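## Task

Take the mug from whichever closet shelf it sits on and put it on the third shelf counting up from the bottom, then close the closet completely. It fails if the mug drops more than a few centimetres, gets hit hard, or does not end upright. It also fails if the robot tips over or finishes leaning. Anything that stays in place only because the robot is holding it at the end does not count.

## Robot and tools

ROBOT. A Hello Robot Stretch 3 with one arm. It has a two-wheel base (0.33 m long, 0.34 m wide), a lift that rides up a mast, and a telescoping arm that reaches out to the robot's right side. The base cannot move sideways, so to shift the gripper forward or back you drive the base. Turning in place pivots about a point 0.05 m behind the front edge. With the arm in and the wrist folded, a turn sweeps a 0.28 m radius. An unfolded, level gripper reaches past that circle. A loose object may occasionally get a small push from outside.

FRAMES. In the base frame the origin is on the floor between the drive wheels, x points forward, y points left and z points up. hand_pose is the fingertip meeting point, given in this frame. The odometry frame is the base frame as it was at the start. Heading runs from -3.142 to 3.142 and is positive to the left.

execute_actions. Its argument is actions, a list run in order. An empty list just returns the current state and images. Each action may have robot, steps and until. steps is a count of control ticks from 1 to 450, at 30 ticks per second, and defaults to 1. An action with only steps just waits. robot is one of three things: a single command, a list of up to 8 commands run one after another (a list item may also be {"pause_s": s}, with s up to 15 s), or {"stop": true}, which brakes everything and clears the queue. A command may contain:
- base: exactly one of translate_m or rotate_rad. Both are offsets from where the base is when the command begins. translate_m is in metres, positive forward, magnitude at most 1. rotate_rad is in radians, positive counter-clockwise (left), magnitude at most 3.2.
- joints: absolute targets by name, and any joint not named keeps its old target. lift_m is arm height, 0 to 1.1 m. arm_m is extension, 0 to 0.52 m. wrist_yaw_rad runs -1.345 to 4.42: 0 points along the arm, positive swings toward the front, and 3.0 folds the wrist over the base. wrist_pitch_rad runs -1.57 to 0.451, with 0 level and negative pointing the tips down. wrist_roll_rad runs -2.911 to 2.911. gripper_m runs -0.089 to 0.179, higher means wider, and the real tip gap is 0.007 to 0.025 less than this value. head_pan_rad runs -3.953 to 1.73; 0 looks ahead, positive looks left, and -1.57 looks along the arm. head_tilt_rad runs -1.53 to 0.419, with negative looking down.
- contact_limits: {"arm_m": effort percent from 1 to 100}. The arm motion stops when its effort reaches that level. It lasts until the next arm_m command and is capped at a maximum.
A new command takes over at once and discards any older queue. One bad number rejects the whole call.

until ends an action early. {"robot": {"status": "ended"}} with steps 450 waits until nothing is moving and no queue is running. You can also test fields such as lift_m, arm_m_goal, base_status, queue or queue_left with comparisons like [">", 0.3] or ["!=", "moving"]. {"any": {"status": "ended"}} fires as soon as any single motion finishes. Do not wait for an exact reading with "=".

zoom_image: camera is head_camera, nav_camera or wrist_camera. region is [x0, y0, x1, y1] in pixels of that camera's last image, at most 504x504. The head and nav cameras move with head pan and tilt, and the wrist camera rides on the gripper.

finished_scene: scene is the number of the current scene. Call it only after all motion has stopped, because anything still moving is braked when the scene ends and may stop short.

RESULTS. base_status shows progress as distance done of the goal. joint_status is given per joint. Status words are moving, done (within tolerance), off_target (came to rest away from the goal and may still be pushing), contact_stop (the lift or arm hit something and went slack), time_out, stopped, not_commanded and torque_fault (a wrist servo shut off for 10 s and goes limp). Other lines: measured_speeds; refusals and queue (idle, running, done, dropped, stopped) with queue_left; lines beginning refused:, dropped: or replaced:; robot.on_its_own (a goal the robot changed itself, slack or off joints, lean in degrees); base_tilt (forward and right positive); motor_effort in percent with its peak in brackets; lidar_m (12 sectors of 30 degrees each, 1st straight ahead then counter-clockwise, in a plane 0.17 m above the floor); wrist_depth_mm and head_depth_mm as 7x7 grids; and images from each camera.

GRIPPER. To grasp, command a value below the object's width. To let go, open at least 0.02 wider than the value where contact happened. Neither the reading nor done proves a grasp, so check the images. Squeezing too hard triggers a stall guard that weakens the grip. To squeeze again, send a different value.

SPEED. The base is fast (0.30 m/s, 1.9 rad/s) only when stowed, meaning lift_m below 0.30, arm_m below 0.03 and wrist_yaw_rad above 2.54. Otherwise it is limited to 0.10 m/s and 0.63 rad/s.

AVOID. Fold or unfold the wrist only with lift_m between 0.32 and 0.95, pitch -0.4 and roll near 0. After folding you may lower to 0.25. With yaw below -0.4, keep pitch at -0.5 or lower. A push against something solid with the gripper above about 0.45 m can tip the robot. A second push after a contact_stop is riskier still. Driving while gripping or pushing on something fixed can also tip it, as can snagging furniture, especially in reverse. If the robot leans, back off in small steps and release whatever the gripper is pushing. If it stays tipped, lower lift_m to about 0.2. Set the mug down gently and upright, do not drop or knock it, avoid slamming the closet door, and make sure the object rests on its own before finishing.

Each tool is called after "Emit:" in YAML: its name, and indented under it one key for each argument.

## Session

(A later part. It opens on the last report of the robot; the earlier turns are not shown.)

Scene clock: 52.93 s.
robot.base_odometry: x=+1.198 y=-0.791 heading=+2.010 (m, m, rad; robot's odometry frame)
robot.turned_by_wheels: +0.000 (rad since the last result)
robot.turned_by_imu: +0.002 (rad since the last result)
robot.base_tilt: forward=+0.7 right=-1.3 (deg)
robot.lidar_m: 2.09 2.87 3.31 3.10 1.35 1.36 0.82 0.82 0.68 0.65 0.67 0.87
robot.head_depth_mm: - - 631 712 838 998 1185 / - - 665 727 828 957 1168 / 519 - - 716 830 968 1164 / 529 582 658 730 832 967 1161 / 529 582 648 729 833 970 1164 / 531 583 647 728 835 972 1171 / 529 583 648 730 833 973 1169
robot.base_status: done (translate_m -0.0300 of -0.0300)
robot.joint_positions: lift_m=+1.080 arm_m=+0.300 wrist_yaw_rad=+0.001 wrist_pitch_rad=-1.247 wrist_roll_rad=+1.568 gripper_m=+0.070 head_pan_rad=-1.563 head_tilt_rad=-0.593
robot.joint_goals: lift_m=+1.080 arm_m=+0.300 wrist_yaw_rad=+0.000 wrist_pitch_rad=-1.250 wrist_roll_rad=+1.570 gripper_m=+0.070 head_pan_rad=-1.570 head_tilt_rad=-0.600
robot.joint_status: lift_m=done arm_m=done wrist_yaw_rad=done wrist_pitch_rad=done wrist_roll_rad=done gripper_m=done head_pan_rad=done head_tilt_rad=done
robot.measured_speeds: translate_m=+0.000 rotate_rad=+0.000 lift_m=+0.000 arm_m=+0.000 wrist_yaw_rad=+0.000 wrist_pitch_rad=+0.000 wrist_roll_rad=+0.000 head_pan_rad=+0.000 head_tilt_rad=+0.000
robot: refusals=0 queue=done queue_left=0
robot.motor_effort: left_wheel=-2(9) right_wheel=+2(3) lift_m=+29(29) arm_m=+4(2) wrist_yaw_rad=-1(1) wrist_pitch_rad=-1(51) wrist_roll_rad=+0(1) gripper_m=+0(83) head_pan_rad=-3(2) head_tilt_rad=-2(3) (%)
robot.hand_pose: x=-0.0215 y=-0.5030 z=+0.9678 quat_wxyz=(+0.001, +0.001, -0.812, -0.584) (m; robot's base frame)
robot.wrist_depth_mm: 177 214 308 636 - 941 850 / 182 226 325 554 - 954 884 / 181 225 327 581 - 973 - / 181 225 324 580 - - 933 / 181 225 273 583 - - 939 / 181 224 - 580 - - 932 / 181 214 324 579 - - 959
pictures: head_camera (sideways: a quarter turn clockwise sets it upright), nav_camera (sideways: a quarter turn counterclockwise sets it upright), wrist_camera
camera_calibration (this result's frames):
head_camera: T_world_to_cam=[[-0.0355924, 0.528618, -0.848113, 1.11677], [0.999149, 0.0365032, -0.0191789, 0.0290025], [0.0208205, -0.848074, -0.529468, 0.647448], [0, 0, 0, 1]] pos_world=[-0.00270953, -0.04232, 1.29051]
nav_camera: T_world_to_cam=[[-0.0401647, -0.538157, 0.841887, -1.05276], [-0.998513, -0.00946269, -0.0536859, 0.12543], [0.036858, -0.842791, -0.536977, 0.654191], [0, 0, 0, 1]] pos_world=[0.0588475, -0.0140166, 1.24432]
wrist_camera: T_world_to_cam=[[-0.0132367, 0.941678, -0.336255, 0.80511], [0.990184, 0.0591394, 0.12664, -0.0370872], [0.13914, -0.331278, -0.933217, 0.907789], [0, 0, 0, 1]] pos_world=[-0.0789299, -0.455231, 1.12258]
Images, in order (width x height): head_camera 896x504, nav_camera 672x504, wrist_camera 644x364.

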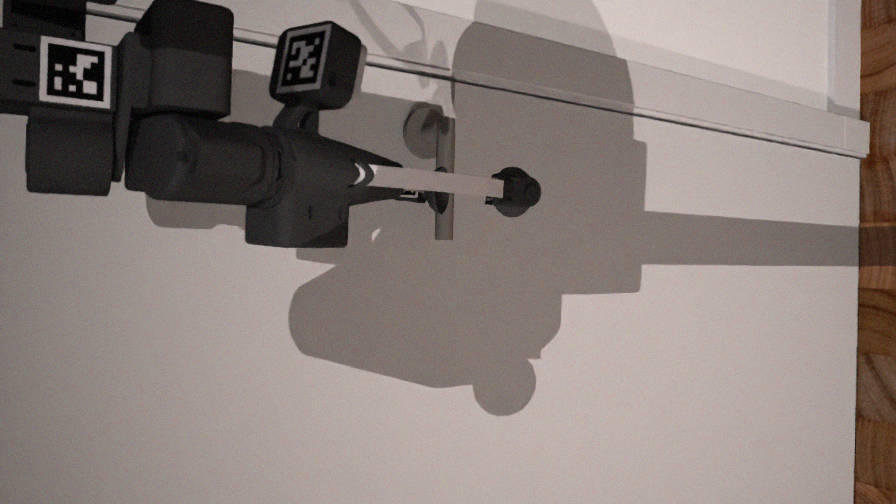

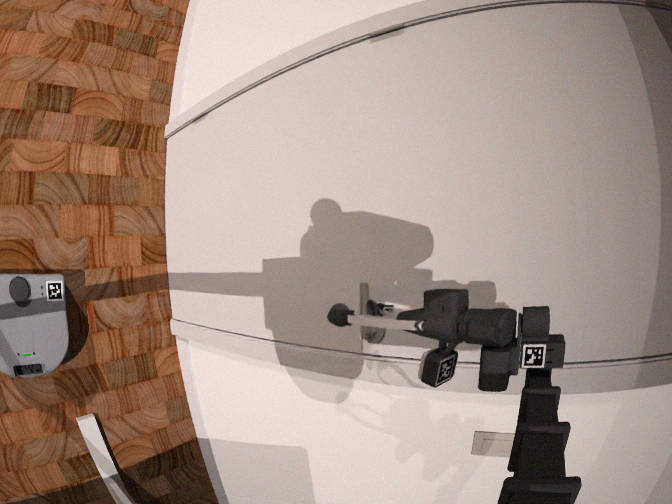

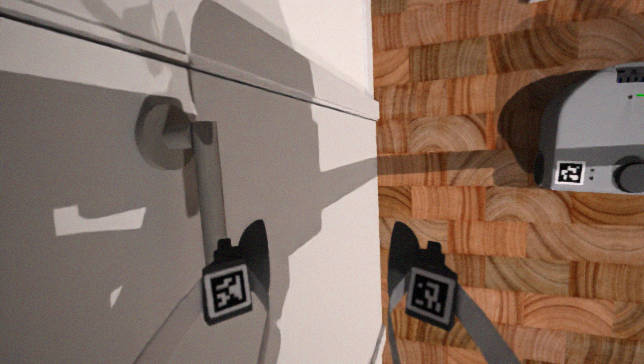

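Emit:
execute_actions:
  actions:
    - {"robot":[{"joints":{"arm_m":0.395}},{"joints":{"lift_m":1.02}}],"steps":400,"until":{"robot":{"status":"ended"}}}

Emit:
zoom_image:
  camera: "head_camera"
  region: [200,0,700,350]

Scene clock: 56.97 s.
robot.base_odometry: x=+1.198 y=-0.791 heading=+2.010 (m, m, rad; robot's odometry frame)
robot.turned_by_wheels: +0.000 (rad since the last result)
robot.turned_by_imu: +0.001 (rad since the last result)
robot.base_tilt: forward=+0.7 right=-1.4 (deg)
robot.lidar_m: 2.10 2.87 3.31 3.10 1.35 1.36 0.82 0.82 0.68 0.65 0.67 0.87
robot.head_depth_mm: 529 - 639 710 838 998 1177 / 521 - 637 725 832 958 1171 / 529 - - 714 829 968 1159 / 529 583 648 726 831 969 1163 / 530 583 648 729 832 971 1165 / 529 585 647 729 834 971 1163 / 530 584 649 729 833 976 1172
robot.base_status: done (translate_m -0.0300 of -0.0300)
robot.joint_positions: lift_m=+1.020 arm_m=+0.395 wrist_yaw_rad=+0.001 wrist_pitch_rad=-1.256 wrist_roll_rad=+1.568 gripper_m=+0.070 head_pan_rad=-1.563 head_tilt_rad=-0.593
robot.joint_goals: lift_m=+1.020 arm_m=+0.395 wrist_yaw_rad=+0.000 wrist_pitch_rad=-1.250 wrist_roll_rad=+1.570 gripper_m=+0.070 head_pan_rad=-1.570 head_tilt_rad=-0.600
robot.joint_status: lift_m=done arm_m=done wrist_yaw_rad=done wrist_pitch_rad=done wrist_roll_rad=done gripper_m=done head_pan_rad=done head_tilt_rad=done
robot.measured_speeds: translate_m=+0.000 rotate_rad=+0.000 lift_m=+0.000 arm_m=+0.000 wrist_yaw_rad=+0.000 wrist_pitch_rad=+0.000 wrist_roll_rad=+0.000 head_pan_rad=+0.000 head_tilt_rad=+0.000
robot: refusals=0 queue=done queue_left=0
robot.motor_effort: left_wheel=-2(2) right_wheel=+2(2) lift_m=+15(30) arm_m=+4(3) wrist_yaw_rad=+0(1) wrist_pitch_rad=+3(2) wrist_roll_rad=+1(1) gripper_m=+1(2) head_pan_rad=-3(2) head_tilt_rad=-3(3) (%)
robot.hand_pose: x=-0.0215 y=-0.5958 z=+0.9080 quat_wxyz=(+0.001, +0.001, -0.809, -0.588) (m; robot's base frame)
robot.wrist_depth_mm: 103 123 174 291 924 881 803 / 102 123 178 326 947 908 839 / 103 123 146 325 977 915 865 / 102 123 158 323 - 946 886 / 102 123 158 322 - 955 878 / 102 123 149 320 668 972 877 / 102 117 177 317 - 978 902
pictures: head_camera (sideways: a quarter turn clockwise sets it upright), nav_camera (sideways: a quarter turn counterclockwise sets it upright), wrist_camera
camera_calibration (this result's frames):
head_camera: T_world_to_cam=[[-0.0355921, 0.528619, -0.848113, 1.11677], [0.99915, 0.0365026, -0.0191789, 0.0290025], [0.02082, -0.848074, -0.529468, 0.647448], [0, 0, 0, 1]] pos_world=[-0.00270956, -0.04232, 1.29051]
nav_camera: T_world_to_cam=[[-0.0401651, -0.538157, 0.841887, -1.05276], [-0.998513, -0.00946209, -0.0536859, 0.12543], [0.0368575, -0.842791, -0.536977, 0.654191], [0, 0, 0, 1]] pos_world=[0.0588475, -0.0140166, 1.24432]
wrist_camera: T_world_to_cam=[[-0.0132567, 0.944443, -0.328407, 0.866975], [0.990184, 0.0581014, 0.127119, -0.0250799], [0.139138, -0.323498, -0.935943, 0.828369], [0, 0, 0, 1]] pos_world=[-0.0789303, -0.549375, 1.06321]
Images, in order (width x height): head_camera 896x504, nav_camera 672x504, wrist_camera 644x364.

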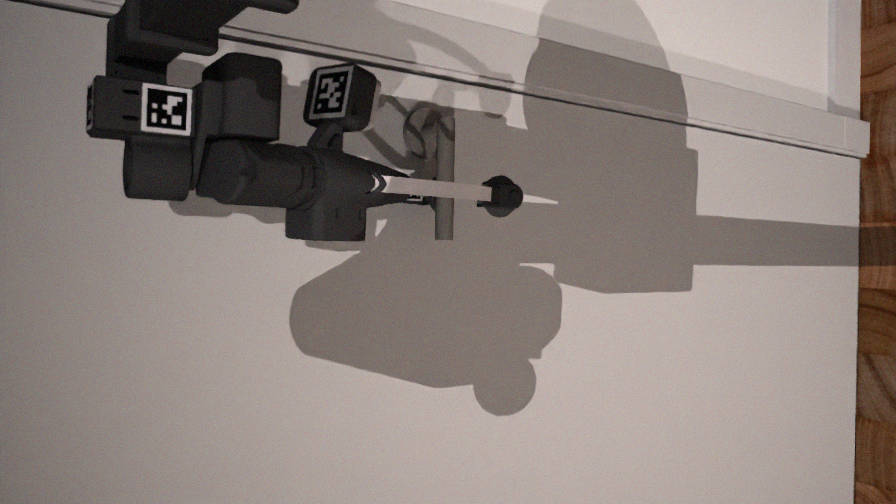

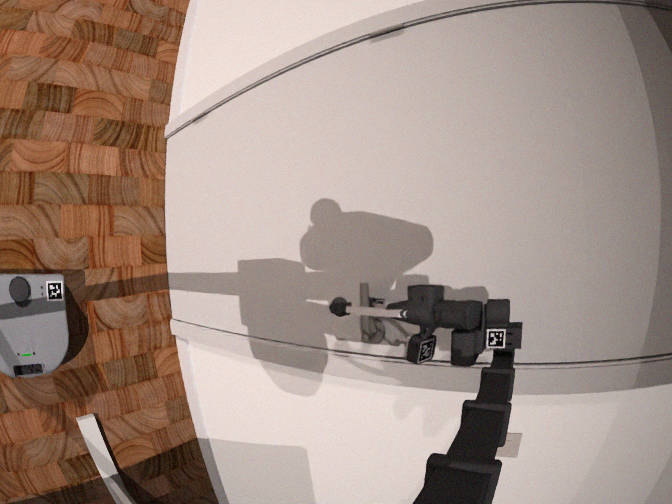

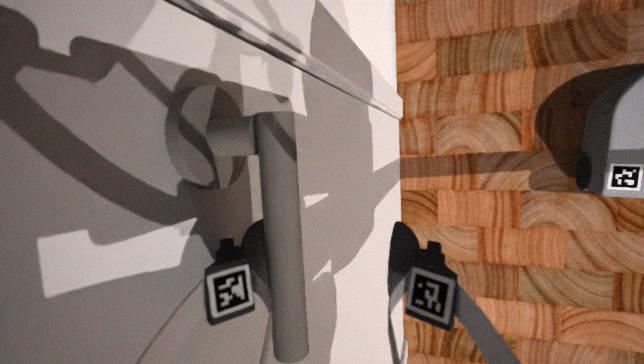

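Region (200, 0, 700, 350) of head_camera's 896x504 image, scaled by 1.008, with more detail than that image has; it fills the top 353 rows of this view, and the rest is white.

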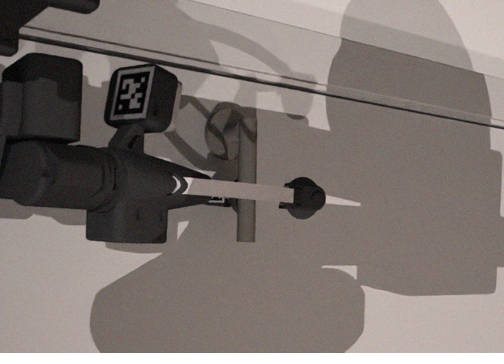

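Emit:
execute_actions:
  actions:
    - {"robot":[{"joints":{"lift_m":1.005}},{"joints":{"arm_m":0.25},"contact_limits":{"arm_m":28}}],"steps":400,"until":{"robot":{"status":"ended"}}}

Scene clock: 57.43 s.
robot.base_odometry: x=+1.198 y=-0.791 heading=+2.010 (m, m, rad; robot's odometry frame)
robot.turned_by_wheels: +0.000 (rad since the last result)
robot.turned_by_imu: +0.000 (rad since the last result)
robot.base_tilt: forward=+0.7 right=-1.3 (deg)
robot.lidar_m: 2.10 2.87 3.29 3.10 1.35 1.37 0.82 0.82 0.68 0.65 0.67 0.87
robot.head_depth_mm: 528 - 643 712 840 994 1186 / 522 - - 725 829 957 1168 / 530 - - 715 831 969 1161 / 531 584 648 729 832 964 1158 / 531 585 648 728 831 970 1169 / 532 583 649 730 834 974 1165 / 531 584 648 730 832 972 1175
robot.base_status: done (translate_m -0.0300 of -0.0300)
robot.joint_positions: lift_m=+1.018 arm_m=+0.395 wrist_yaw_rad=+0.001 wrist_pitch_rad=-1.256 wrist_roll_rad=+1.568 gripper_m=+0.070 head_pan_rad=-1.563 head_tilt_rad=-0.593
robot.joint_goals: lift_m=+1.018 arm_m=+0.395 wrist_yaw_rad=+0.000 wrist_pitch_rad=-1.250 wrist_roll_rad=+1.570 gripper_m=+0.070 head_pan_rad=-1.570 head_tilt_rad=-0.600
robot.joint_status: lift_m=contact_stop arm_m=done wrist_yaw_rad=done wrist_pitch_rad=done wrist_roll_rad=done gripper_m=done head_pan_rad=done head_tilt_rad=done
robot.measured_speeds: translate_m=+0.000 rotate_rad=+0.000 lift_m=-0.001 arm_m=+0.000 wrist_yaw_rad=+0.000 wrist_pitch_rad=+0.000 wrist_roll_rad=+0.000 head_pan_rad=+0.000 head_tilt_rad=+0.000
robot: refusals=0 queue=dropped queue_left=0
robot.on_its_own: lift_m is slack since a contact_stop, until your next command for it (your +1.005 is given up)
robot.motor_effort: left_wheel=-2(2) right_wheel=+2(2) lift_m=+22(24) arm_m=+4(3) wrist_yaw_rad=-1(1) wrist_pitch_rad=+2(2) wrist_roll_rad=+1(0) gripper_m=+1(0) head_pan_rad=-3(2) head_tilt_rad=-2(3) (%)
robot.hand_pose: x=-0.0215 y=-0.5958 z=+0.9051 quat_wxyz=(+0.001, +0.001, -0.809, -0.588) (m; robot's base frame)
robot.wrist_depth_mm: 103 124 173 291 941 892 809 / 103 123 179 325 939 897 833 / 103 123 141 322 956 918 869 / 103 123 156 324 994 916 880 / 103 123 158 319 - 961 868 / 102 123 149 321 673 959 896 / 102 117 177 319 - 978 899
pictures: head_camera (sideways: a quarter turn clockwise sets it upright), nav_camera (sideways: a quarter turn counterclockwise sets it upright), wrist_camera
dropped: robot: command 0 of its queue: lift_m: contact_stop
camera_calibration (this result's frames):
head_camera: T_world_to_cam=[[-0.0355905, 0.528619, -0.848113, 1.11677], [0.99915, 0.0364996, -0.0191789, 0.0290025], [0.0208175, -0.848074, -0.529468, 0.647448], [0, 0, 0, 1]] pos_world=[-0.00270968, -0.0423199, 1.29051]
nav_camera: T_world_to_cam=[[-0.0401667, -0.538157, 0.841887, -1.05276], [-0.998513, -0.00945911, -0.0536859, 0.12543], [0.0368549, -0.842791, -0.536977, 0.654191], [0, 0, 0, 1]] pos_world=[0.0588475, -0.0140168, 1.24432]
wrist_camera: T_world_to_cam=[[-0.0132631, 0.944455, -0.328373, 0.86599], [0.990184, 0.0581029, 0.127119, -0.0247113], [0.139138, -0.323464, -0.935955, 0.825689], [0, 0, 0, 1]] pos_world=[-0.0789303, -0.549372, 1.06032]
Images, in order (width x height): head_camera 896x504, nav_camera 672x504, wrist_camera 644x364.

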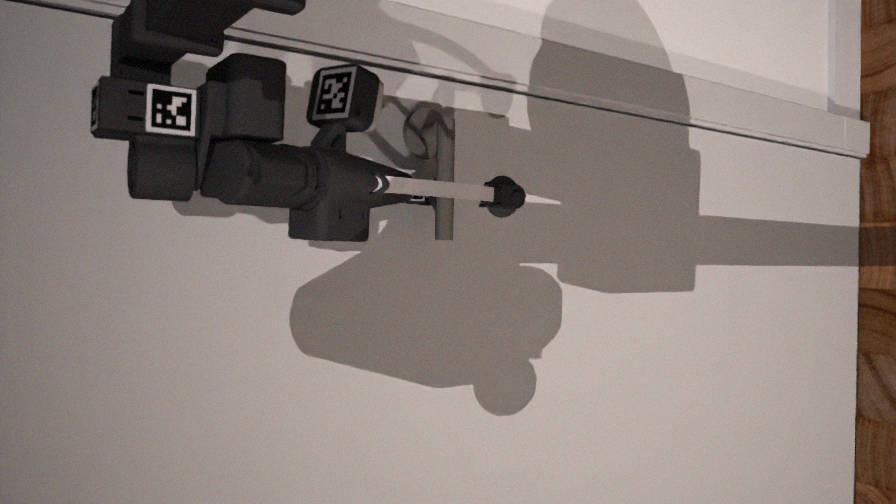

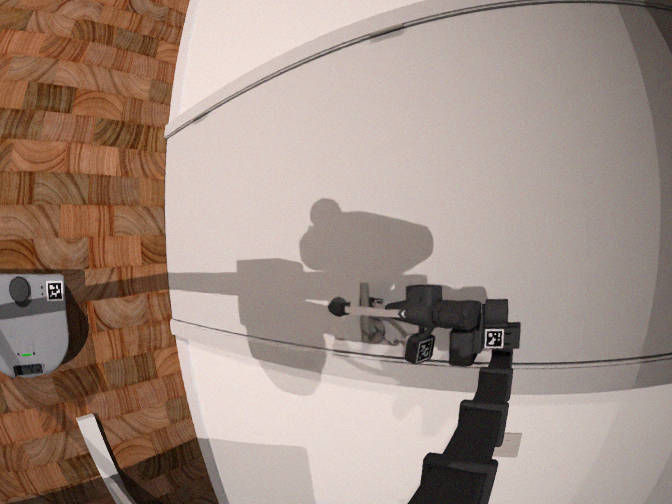

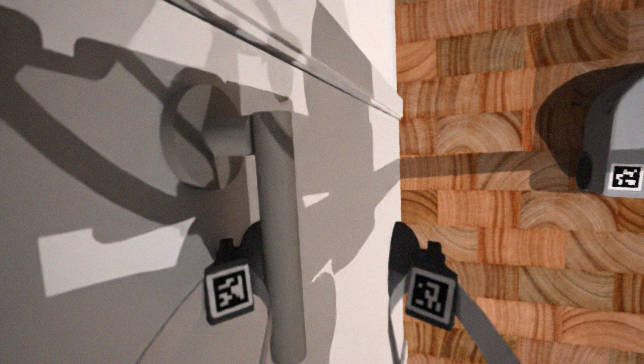

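Emit:
execute_actions:
  actions:
    - {"robot":[{"joints":{"lift_m":1.02}},{"joints":{"arm_m":0.28},"contact_limits":{"arm_m":28}}],"steps":400,"until":{"robot":{"status":"ended"}}}

Scene clock: 60.63 s.
robot.base_odometry: x=+1.198 y=-0.791 heading=+2.010 (m, m, rad; robot's odometry frame)
robot.turned_by_wheels: +0.000 (rad since the last result)
robot.turned_by_imu: +0.001 (rad since the last result)
robot.base_tilt: forward=+0.7 right=-1.2 (deg)
robot.lidar_m: 2.10 2.88 3.30 3.10 1.35 1.37 0.81 0.82 0.68 0.65 0.67 0.87
robot.head_depth_mm: 528 - 655 729 836 994 1181 / 528 - - 746 829 957 1172 / 529 565 - - 829 969 1162 / 529 584 647 741 831 968 1166 / 529 583 648 729 831 971 1161 / 530 583 648 729 832 969 1168 / 528 584 649 730 835 976 1170
robot.base_status: done (translate_m -0.0300 of -0.0300)
robot.joint_positions: lift_m=+1.020 arm_m=+0.280 wrist_yaw_rad=+0.002 wrist_pitch_rad=-1.247 wrist_roll_rad=+1.568 gripper_m=+0.070 head_pan_rad=-1.563 head_tilt_rad=-0.594
robot.joint_goals: lift_m=+1.020 arm_m=+0.280 wrist_yaw_rad=+0.000 wrist_pitch_rad=-1.250 wrist_roll_rad=+1.570 gripper_m=+0.070 head_pan_rad=-1.570 head_tilt_rad=-0.600
robot.joint_status: lift_m=done arm_m=done wrist_yaw_rad=done wrist_pitch_rad=done wrist_roll_rad=done gripper_m=done head_pan_rad=done head_tilt_rad=done
robot.measured_speeds: translate_m=+0.000 rotate_rad=+0.000 lift_m=+0.000 arm_m=+0.000 wrist_yaw_rad=+0.000 wrist_pitch_rad=+0.000 wrist_roll_rad=+0.000 head_pan_rad=+0.000 head_tilt_rad=+0.000
robot: refusals=0 queue=done queue_left=0
robot.motor_effort: left_wheel=-1(3) right_wheel=+1(2) lift_m=+24(28) arm_m=-2(8) wrist_yaw_rad=-2(2) wrist_pitch_rad=-2(51) wrist_roll_rad=+1(1) gripper_m=-1(17) head_pan_rad=-2(3) head_tilt_rad=-3(3) (%)
robot.contact_limits: arm_m 28 (drawing in: default 18, maximum 30; extending or still: default 25, maximum 41)
robot.hand_pose: x=-0.0214 y=-0.4837 z=+0.9081 quat_wxyz=(+0.002, +0.001, -0.812, -0.584) (m; robot's base frame)
robot.wrist_depth_mm: 195 233 360 697 968 878 813 / 194 245 347 624 997 909 847 / 186 246 355 637 - 923 - / 194 247 354 639 - 929 - / 198 217 334 641 - 963 851 / 198 221 - 632 - 957 890 / 198 236 354 624 - 988 910
pictures: head_camera (sideways: a quarter turn clockwise sets it upright), nav_camera (sideways: a quarter turn counterclockwise sets it upright), wrist_camera
camera_calibration (this result's frames):
head_camera: T_world_to_cam=[[-0.0355889, 0.529332, -0.847668, 1.11619], [0.99915, 0.0365024, -0.0191546, 0.0289709], [0.0208027, -0.847629, -0.530181, 0.648376], [0, 0, 0, 1]] pos_world=[-0.00271032, -0.0423102, 1.29047]
nav_camera: T_world_to_cam=[[-0.0401684, -0.538865, 0.841434, -1.05217], [-0.998514, -0.00940064, -0.0536874, 0.125432], [0.0368402, -0.84234, -0.537686, 0.655113], [0, 0, 0, 1]] pos_world=[0.0588469, -0.0139691, 1.24431]
wrist_camera: T_world_to_cam=[[-0.0139978, 0.941468, -0.336811, 0.767281], [0.990137, 0.0600133, 0.126602, -0.0302551], [0.139405, -0.331717, -0.933022, 0.858063], [0, 0, 0, 1]] pos_world=[-0.0789213, -0.435921, 1.06285]
Images, in order (width x height): head_camera 896x504, nav_camera 672x504, wrist_camera 644x364.

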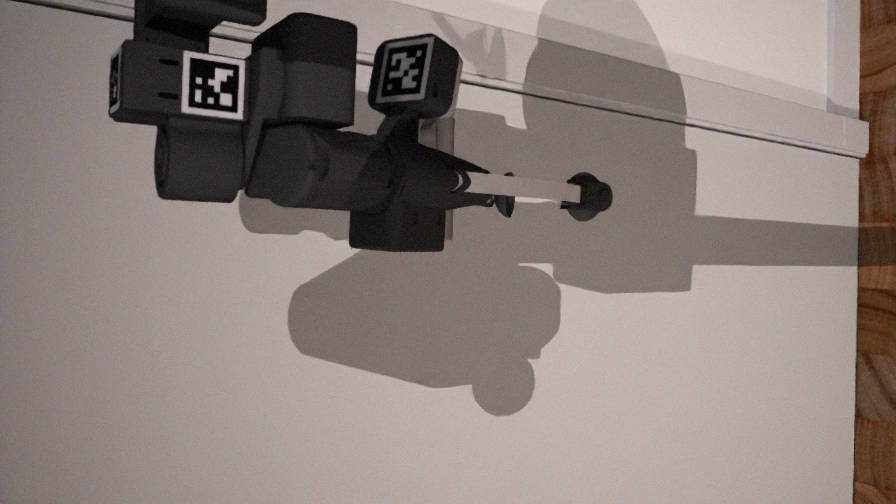

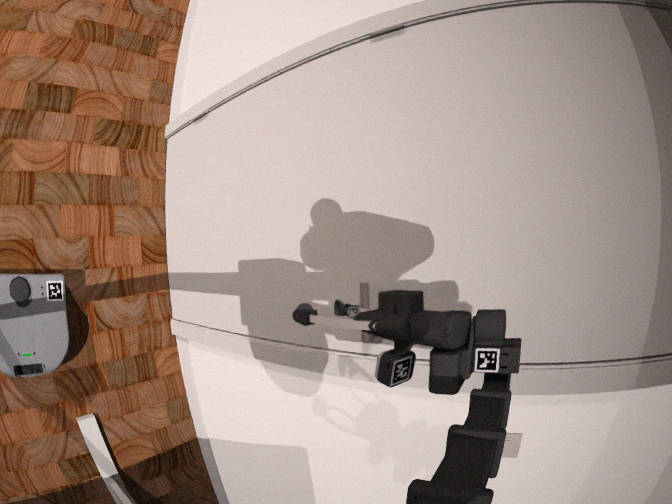

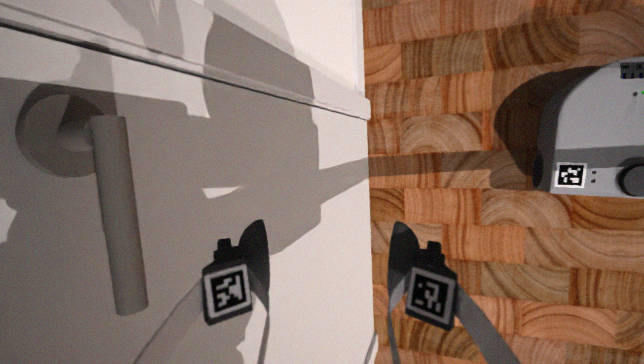

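Emit:
execute_actions:
  actions:
    - {"robot":[{"joints":{"lift_m":1.1,"wrist_pitch_rad":-1.57,"gripper_m":0.08},"base":{"translate_m":-0.015}},{"joints":{"arm_m":0.44}}],"steps":400,"until":{"robot":{"status":"ended"}}}

Scene clock: 65.83 s.
robot.base_odometry: x=+1.204 y=-0.805 heading=+2.010 (m, m, rad; robot's odometry frame)
robot.turned_by_wheels: +0.000 (rad since the last result)
robot.turned_by_imu: +0.001 (rad since the last result)
robot.base_tilt: forward=+0.7 right=-1.2 (deg)
robot.lidar_m: 2.10 2.88 3.28 3.10 1.34 1.35 0.80 0.81 0.68 0.65 0.67 0.87
robot.head_depth_mm: 529 572 635 726 854 998 1181 / - 578 648 727 820 961 1182 / 523 - 657 741 834 972 1164 / 530 583 649 716 833 975 1167 / 531 584 649 729 832 972 1167 / 529 584 650 729 835 975 1174 / 530 585 651 732 837 977 1175
robot.base_status: done (translate_m -0.0150 of -0.0150)
robot.joint_positions: lift_m=+1.100 arm_m=+0.440 wrist_yaw_rad=+0.001 wrist_pitch_rad=-1.561 wrist_roll_rad=+1.568 gripper_m=+0.080 head_pan_rad=-1.563 head_tilt_rad=-0.594
robot.joint_goals: lift_m=+1.100 arm_m=+0.440 wrist_yaw_rad=+0.000 wrist_pitch_rad=-1.570 wrist_roll_rad=+1.570 gripper_m=+0.080 head_pan_rad=-1.570 head_tilt_rad=-0.600
robot.joint_status: lift_m=done arm_m=done wrist_yaw_rad=done wrist_pitch_rad=done wrist_roll_rad=done gripper_m=done head_pan_rad=done head_tilt_rad=done
robot.measured_speeds: translate_m=+0.000 rotate_rad=+0.000 lift_m=+0.000 arm_m=+0.000 wrist_yaw_rad=+0.000 wrist_pitch_rad=+0.000 wrist_roll_rad=+0.000 head_pan_rad=+0.000 head_tilt_rad=+0.000
robot: refusals=0 queue=done queue_left=0
robot.motor_effort: left_wheel=-1(7) right_wheel=+1(4) lift_m=+29(29) arm_m=+3(3) wrist_yaw_rad=-1(2) wrist_pitch_rad=-4(3) wrist_roll_rad=+1(1) gripper_m=-1(51) head_pan_rad=-3(3) head_tilt_rad=-2(2) (%)
robot.hand_pose: x=-0.0216 y=-0.5628 z=+0.9820 quat_wxyz=(+0.002, +0.001, -0.710, -0.704) (m; robot's base frame)
robot.wrist_depth_mm: 116 147 264 - - - - / 116 155 274 - - - - / 114 154 259 - - - - / 113 151 209 - - - - / 112 149 217 - - - - / 111 147 218 - - - - / 110 136 263 - - - -
pictures: head_camera (sideways: a quarter turn clockwise sets it upright), nav_camera (sideways: a quarter turn counterclockwise sets it upright), wrist_camera
camera_calibration (this result's frames):
head_camera: T_world_to_cam=[[-0.0355855, 0.529332, -0.847668, 1.11619], [0.99915, 0.0364961, -0.0191546, 0.0289709], [0.0207974, -0.847629, -0.530181, 0.648376], [0, 0, 0, 1]] pos_world=[-0.00271059, -0.0423102, 1.29047]
nav_camera: T_world_to_cam=[[-0.0401718, -0.538864, 0.841434, -1.05217], [-0.998514, -0.00939433, -0.0536874, 0.125432], [0.0368349, -0.84234, -0.537686, 0.655114], [0, 0, 0, 1]] pos_world=[0.0588468, -0.0139694, 1.24431]
wrist_camera: T_world_to_cam=[[-0.0136082, 0.999478, -0.0292963, 0.597282], [0.990217, 0.0175397, 0.138431, -0.0702632], [0.138872, -0.0271259, -0.989939, 1.12814], [0, 0, 0, 1]] pos_world=[-0.0789632, -0.565137, 1.14401]
Images, in order (width x height): head_camera 896x504, nav_camera 672x504, wrist_camera 644x364.

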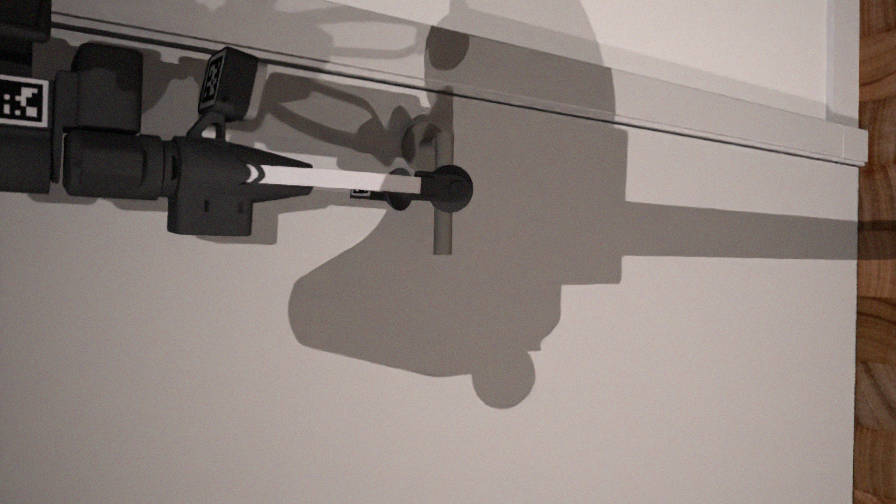

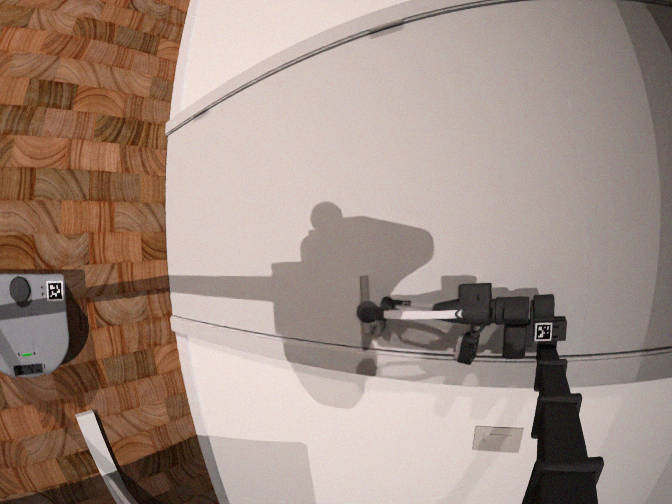

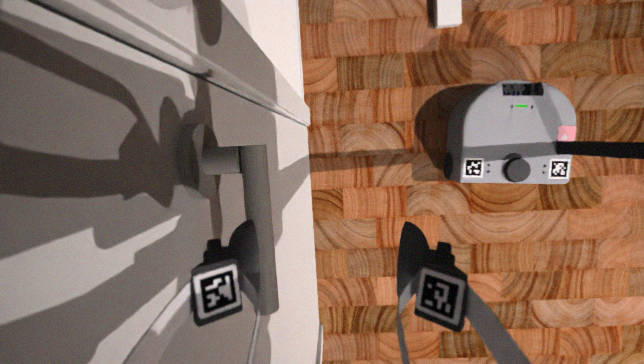

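Emit:
execute_actions:
  actions:
    - {"robot":[{"joints":{"arm_m":0.482,"gripper_m":0.055}},{"joints":{"lift_m":1.04}}],"steps":400,"until":{"robot":{"status":"ended"}}}

Scene clock: 68.90 s.
robot.base_odometry: x=+1.204 y=-0.805 heading=+2.010 (m, m, rad; robot's odometry frame)
robot.turned_by_wheels: +0.000 (rad since the last result)
robot.turned_by_imu: +0.000 (rad since the last result)
robot.base_tilt: forward=+0.6 right=-1.2 (deg)
robot.lidar_m: 2.10 2.89 3.28 3.10 1.34 1.34 0.80 0.80 0.68 0.65 0.67 0.87
robot.head_depth_mm: 516 590 633 724 855 995 1184 / 516 601 657 725 821 962 1175 / 522 - 665 707 829 969 1168 / 530 584 647 717 833 973 1168 / 530 583 648 728 834 973 1167 / 530 585 650 731 836 973 1167 / 530 584 650 732 835 975 1173
robot.base_status: done (translate_m -0.0150 of -0.0150)
robot.joint_positions: lift_m=+1.040 arm_m=+0.482 wrist_yaw_rad=+0.001 wrist_pitch_rad=-1.571 wrist_roll_rad=+1.568 gripper_m=+0.055 head_pan_rad=-1.563 head_tilt_rad=-0.594
robot.joint_goals: lift_m=+1.040 arm_m=+0.482 wrist_yaw_rad=+0.000 wrist_pitch_rad=-1.570 wrist_roll_rad=+1.570 gripper_m=+0.055 head_pan_rad=-1.570 head_tilt_rad=-0.600
robot.joint_status: lift_m=done arm_m=done wrist_yaw_rad=done wrist_pitch_rad=done wrist_roll_rad=done gripper_m=done head_pan_rad=done head_tilt_rad=done
robot.measured_speeds: translate_m=+0.000 rotate_rad=+0.000 lift_m=+0.000 arm_m=+0.000 wrist_yaw_rad=+0.000 wrist_pitch_rad=+0.000 wrist_roll_rad=+0.000 head_pan_rad=+0.000 head_tilt_rad=+0.000
robot: refusals=0 queue=done queue_left=0
robot.motor_effort: left_wheel=-1(1) right_wheel=+1(1) lift_m=+20(29) arm_m=+4(4) wrist_yaw_rad=-1(2) wrist_pitch_rad=+0(4) wrist_roll_rad=+1(1) gripper_m=+1(82) head_pan_rad=-3(2) head_tilt_rad=-2(2) (%)
robot.hand_pose: x=-0.0216 y=-0.6023 z=+0.9227 quat_wxyz=(+0.002, +0.001, -0.707, -0.707) (m; robot's base frame)
robot.wrist_depth_mm: - 93 159 - - - - / - 91 177 - - - - / - 90 149 - - - - / - 89 144 - - - - / - 88 146 328 - - - / - 87 129 - - - - / - 83 175 380 - - -
pictures: head_camera (sideways: a quarter turn clockwise sets it upright), nav_camera (sideways: a quarter turn counterclockwise sets it upright), wrist_camera
camera_calibration (this result's frames):
head_camera: T_world_to_cam=[[-0.0355855, 0.529332, -0.847668, 1.11619], [0.99915, 0.0364961, -0.0191546, 0.0289709], [0.0207974, -0.847629, -0.530181, 0.648376], [0, 0, 0, 1]] pos_world=[-0.00271059, -0.0423102, 1.29047]
nav_camera: T_world_to_cam=[[-0.0401718, -0.538864, 0.841434, -1.05217], [-0.998514, -0.00939433, -0.0536874, 0.125432], [0.0368349, -0.84234, -0.537686, 0.655113], [0, 0, 0, 1]] pos_world=[0.0588468, -0.0139694, 1.24431]
wrist_camera: T_world_to_cam=[[-0.0136096, 0.999712, -0.0197609, 0.626367], [0.990219, 0.0162196, 0.138579, -0.0622876], [0.13886, -0.0176816, -0.990154, 1.07423], [0, 0, 0, 1]] pos_world=[-0.0789644, -0.606182, 1.08467]
Images, in order (width x height): head_camera 896x504, nav_camera 672x504, wrist_camera 644x364.

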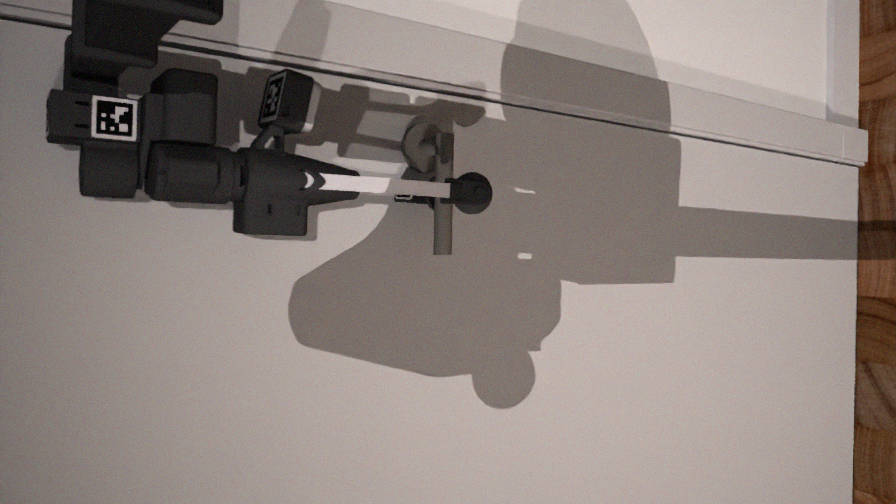

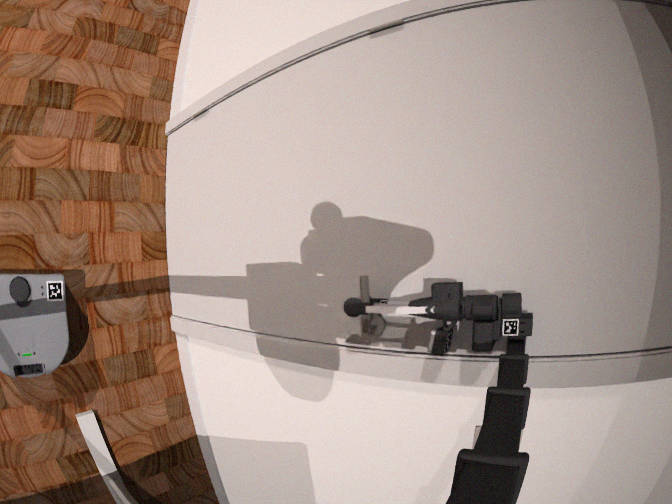

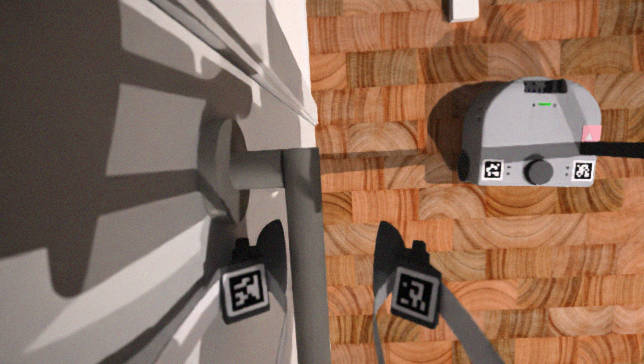

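Emit:
execute_actions:
  actions:
    - {"robot":[{"joints":{"gripper_m":-0.03,"lift_m":1.045}},{"pause_s":0.5},{"joints":{"lift_m":1.005}}],"steps":400,"until":{"robot":{"status":"ended"}}}
    - {"robot":{"joints":{"arm_m":0.38},"contact_limits":{"arm_m":28}},"steps":200,"until":{"robot":{"status":"ended"}}}

Scene clock: 73.47 s.
robot.base_odometry: x=+1.204 y=-0.805 heading=+2.010 (m, m, rad; robot's odometry frame)
robot.turned_by_wheels: +0.000 (rad since the last result)
robot.turned_by_imu: +0.001 (rad since the last result)
robot.base_tilt: forward=+0.6 right=-1.1 (deg)
robot.lidar_m: 2.10 2.89 3.29 3.11 1.34 1.35 0.80 0.80 0.68 0.65 0.67 0.88
robot.head_depth_mm: 515 578 631 722 853 996 1180 / 515 - 625 725 819 960 1178 / 521 - - 740 829 970 1163 / 529 582 652 716 832 973 1169 / 529 584 646 729 833 972 1170 / 529 584 649 730 832 974 1172 / 529 583 648 732 835 975 1165
robot.base_status: done (translate_m -0.0150 of -0.0150)
robot.joint_positions: lift_m=+1.040 arm_m=+0.382 wrist_yaw_rad=+0.003 wrist_pitch_rad=-1.276 wrist_roll_rad=+1.563 gripper_m=-0.029 head_pan_rad=-1.563 head_tilt_rad=-0.594
robot.joint_goals: lift_m=+1.040 arm_m=+0.380 wrist_yaw_rad=+0.000 wrist_pitch_rad=-1.570 wrist_roll_rad=+1.570 gripper_m=-0.030 head_pan_rad=-1.570 head_tilt_rad=-0.600
robot.joint_status: lift_m=contact_stop arm_m=done wrist_yaw_rad=done wrist_pitch_rad=done wrist_roll_rad=done gripper_m=done head_pan_rad=done head_tilt_rad=done
robot.measured_speeds: translate_m=+0.000 rotate_rad=+0.000 lift_m=+0.000 arm_m=+0.000 wrist_yaw_rad=+0.000 wrist_pitch_rad=+0.000 wrist_roll_rad=+0.000 head_pan_rad=+0.000 head_tilt_rad=+0.000
robot: refusals=0 queue=done queue_left=0
robot.on_its_own: lift_m is slack since a contact_stop, until your next command for it (your +1.005 is given up); wrist_pitch_rad is at rest, and its effort (-100) is outside its rest range (-20 to +32)
robot.motor_effort: left_wheel=+1(1) right_wheel=-1(1) lift_m=+25(30) arm_m=-13(13) wrist_yaw_rad=-3(5) wrist_pitch_rad=-100(100) wrist_roll_rad=+3(5) gripper_m=-36(99) head_pan_rad=-2(3) head_tilt_rad=-3(2) (%)
robot.contact_limits: arm_m 28 (drawing in: default 18, maximum 30; extending or still: default 25, maximum 41)
robot.hand_pose: x=-0.0214 y=-0.5775 z=+0.9260 quat_wxyz=(+0.005, +0.004, -0.803, -0.596) (m; robot's base frame)
robot.wrist_depth_mm: 113 134 183 432 975 916 832 / 112 138 201 333 980 923 842 / 112 138 178 370 992 932 - / 113 138 167 369 - 958 888 / 112 138 178 367 - 979 901 / 112 138 - - - 993 908 / 112 131 201 369 - - 937
pictures: head_camera (sideways: a quarter turn clockwise sets it upright), nav_camera (sideways: a quarter turn counterclockwise sets it upright), wrist_camera
camera_calibration (this result's frames):
head_camera: T_world_to_cam=[[-0.0355855, 0.529333, -0.847668, 1.11619], [0.99915, 0.0364961, -0.0191546, 0.0289709], [0.0207974, -0.847629, -0.530181, 0.648376], [0, 0, 0, 1]] pos_world=[-0.00271059, -0.0423102, 1.29047]
nav_camera: T_world_to_cam=[[-0.0401718, -0.538864, 0.841434, -1.05217], [-0.998514, -0.00939432, -0.0536874, 0.125432], [0.0368349, -0.84234, -0.537686, 0.655114], [0, 0, 0, 1]] pos_world=[0.0588468, -0.0139694, 1.24431]
wrist_camera: T_world_to_cam=[[-0.0213556, 0.950871, -0.308849, 0.840984], [0.989918, 0.0633773, 0.126675, -0.0251013], [0.140026, -0.303029, -0.942638, 0.869107], [0, 0, 0, 1]] pos_world=[-0.0788892, -0.534711, 1.08217]
Images, in order (width x height): head_camera 896x504, nav_camera 672x504, wrist_camera 644x364.

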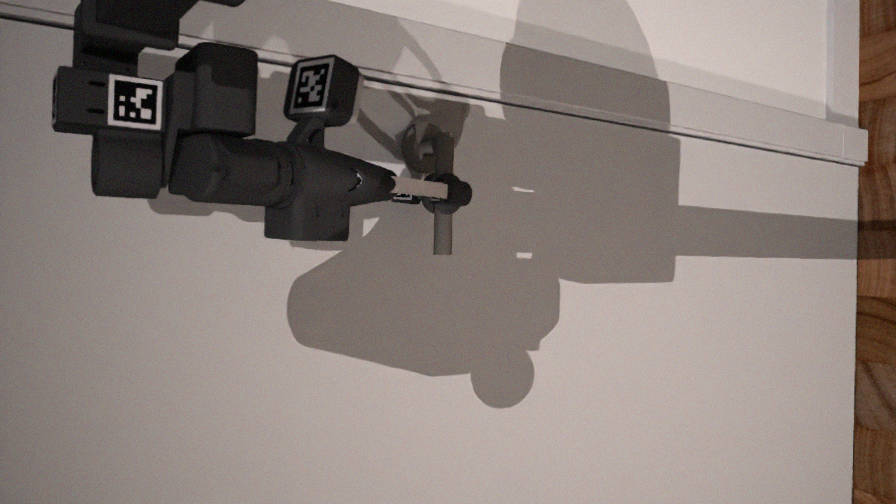

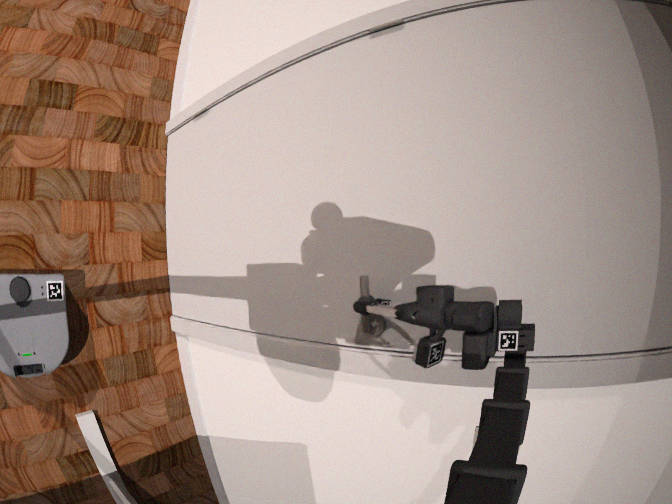

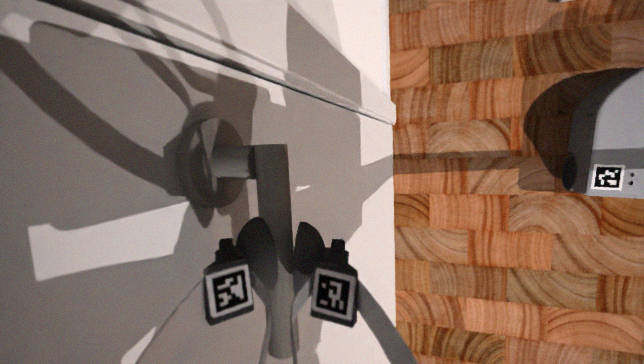

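Emit:
execute_actions:
  actions:
    - {"robot":[{"joints":{"arm_m":0.482,"lift_m":1.045,"gripper_m":0.055}},{"joints":{"lift_m":1.1}},{"joints":{"gripper_m":0.0},"base":{"translate_m":0.04}},{"joints":{"arm_m":0.49}},{"joints":{"lift_m":1.0}}],"steps":450,"until":{"robot":{"status":"ended"}}}

Scene clock: 79.97 s.
robot.base_odometry: x=+1.187 y=-0.769 heading=+2.010 (m, m, rad; robot's odometry frame)
robot.turned_by_wheels: +0.000 (rad since the last result)
robot.turned_by_imu: -0.006 (rad since the last result)
robot.base_tilt: forward=+0.6 right=-1.5 (deg)
robot.lidar_m: 2.06 2.83 3.28 3.11 1.36 1.39 0.84 0.84 0.68 0.65 0.67 0.85
robot.head_depth_mm: 511 585 646 716 834 1000 1183 / - 593 659 717 832 956 1171 / 518 - 660 743 833 967 1163 / 531 586 648 730 832 968 1164 / 533 586 649 729 833 968 1171 / 532 584 649 731 835 968 1170 / 531 584 649 729 832 970 1165
robot.base_status: done (translate_m +0.0400 of +0.0400)
robot.joint_positions: lift_m=+1.061 arm_m=+0.490 wrist_yaw_rad=+0.004 wrist_pitch_rad=-1.564 wrist_roll_rad=+1.566 gripper_m=+0.000 head_pan_rad=-1.563 head_tilt_rad=-0.594
robot.joint_goals: lift_m=+1.061 arm_m=+0.490 wrist_yaw_rad=+0.000 wrist_pitch_rad=-1.570 wrist_roll_rad=+1.570 gripper_m=+0.000 head_pan_rad=-1.570 head_tilt_rad=-0.600
robot.joint_status: lift_m=contact_stop arm_m=done wrist_yaw_rad=done wrist_pitch_rad=done wrist_roll_rad=done gripper_m=done head_pan_rad=done head_tilt_rad=done
robot.measured_speeds: translate_m=+0.000 rotate_rad=+0.002 lift_m=+0.005 arm_m=+0.006 wrist_yaw_rad=-0.010 wrist_pitch_rad=+0.072 wrist_roll_rad=+0.000 head_pan_rad=+0.000 head_tilt_rad=+0.000
robot: refusals=0 queue=dropped queue_left=0
robot.on_its_own: lift_m is slack since a contact_stop, until your next command for it (your +1.000 is given up)
robot.motor_effort: left_wheel=+3(4) right_wheel=+1(7) lift_m=+11(31) arm_m=+2(16) wrist_yaw_rad=-4(4) wrist_pitch_rad=-4(100) wrist_roll_rad=+2(3) gripper_m=-5(88) head_pan_rad=-3(2) head_tilt_rad=-2(2) (%)
robot.hand_pose: x=-0.0216 y=-0.6121 z=+0.9435 quat_wxyz=(+0.003, +0.003, -0.709, -0.705) (m; robot's base frame)
robot.wrist_depth_mm: - 77 148 - - - 996 / - 77 145 457 - - - / - 76 141 173 - - - / - 74 138 346 - - - / - 74 134 256 - - - / - 73 118 - - - - / - 74 144 406 - - -
pictures: head_camera (sideways: a quarter turn clockwise sets it upright), nav_camera (sideways: a quarter turn counterclockwise sets it upright), wrist_camera
camera_calibration (this result's frames):
head_camera: T_world_to_cam=[[-0.03557, 0.529348, -0.847659, 1.11618], [0.999151, 0.0364668, -0.0191541, 0.0289702], [0.0207723, -0.847621, -0.530196, 0.648395], [0, 0, 0, 1]] pos_world=[-0.00271184, -0.0423097, 1.29047]
nav_camera: T_world_to_cam=[[-0.0401877, -0.538878, 0.841425, -1.05216], [-0.998514, -0.00936389, -0.0536874, 0.125432], [0.03681, -0.842332, -0.5377, 0.655132], [0, 0, 0, 1]] pos_world=[0.0588464, -0.01397, 1.24431]
wrist_camera: T_world_to_cam=[[-0.0189225, 0.999476, -0.0262471, 0.642402], [0.990115, 0.0223814, 0.138462, -0.0610857], [0.138977, -0.0233675, -0.99002, 1.09109], [0, 0, 0, 1]] pos_world=[-0.0789984, -0.615203, 1.10552]
Images, in order (width x height): head_camera 896x504, nav_camera 672x504, wrist_camera 644x364.

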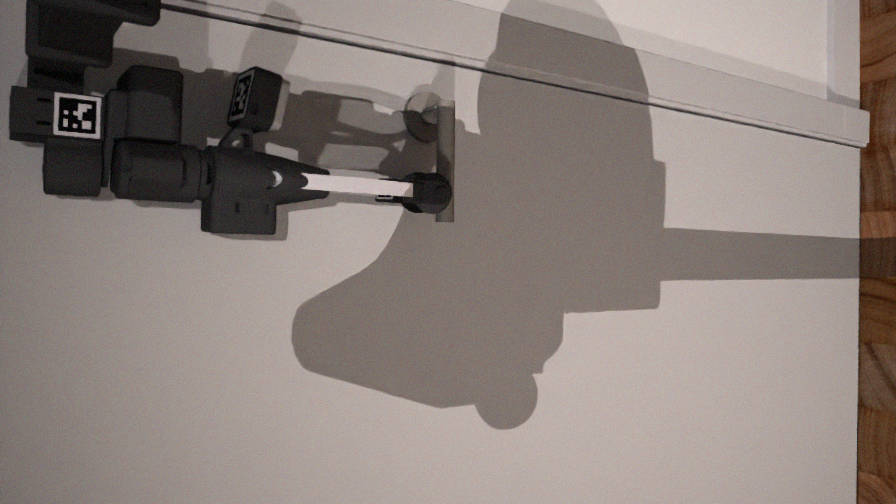

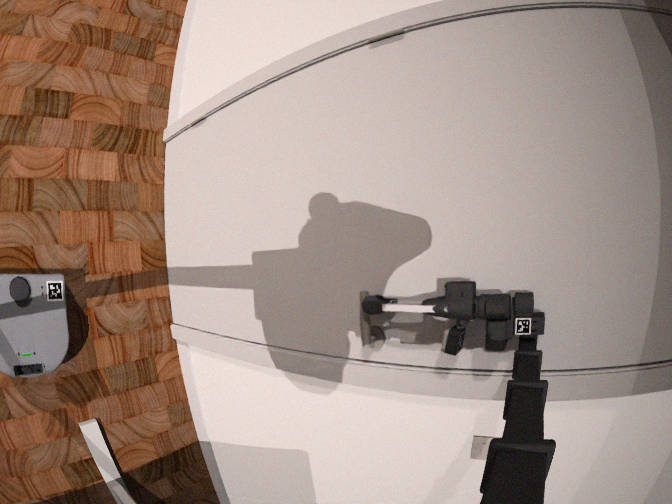

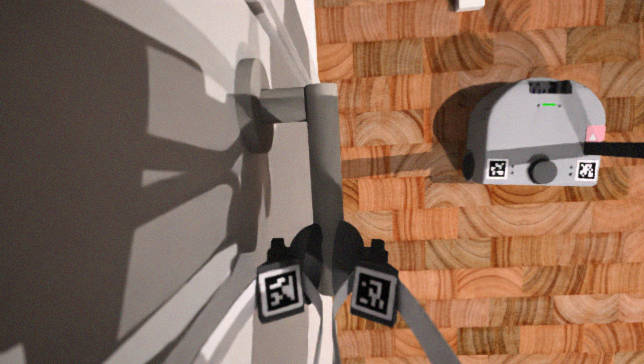

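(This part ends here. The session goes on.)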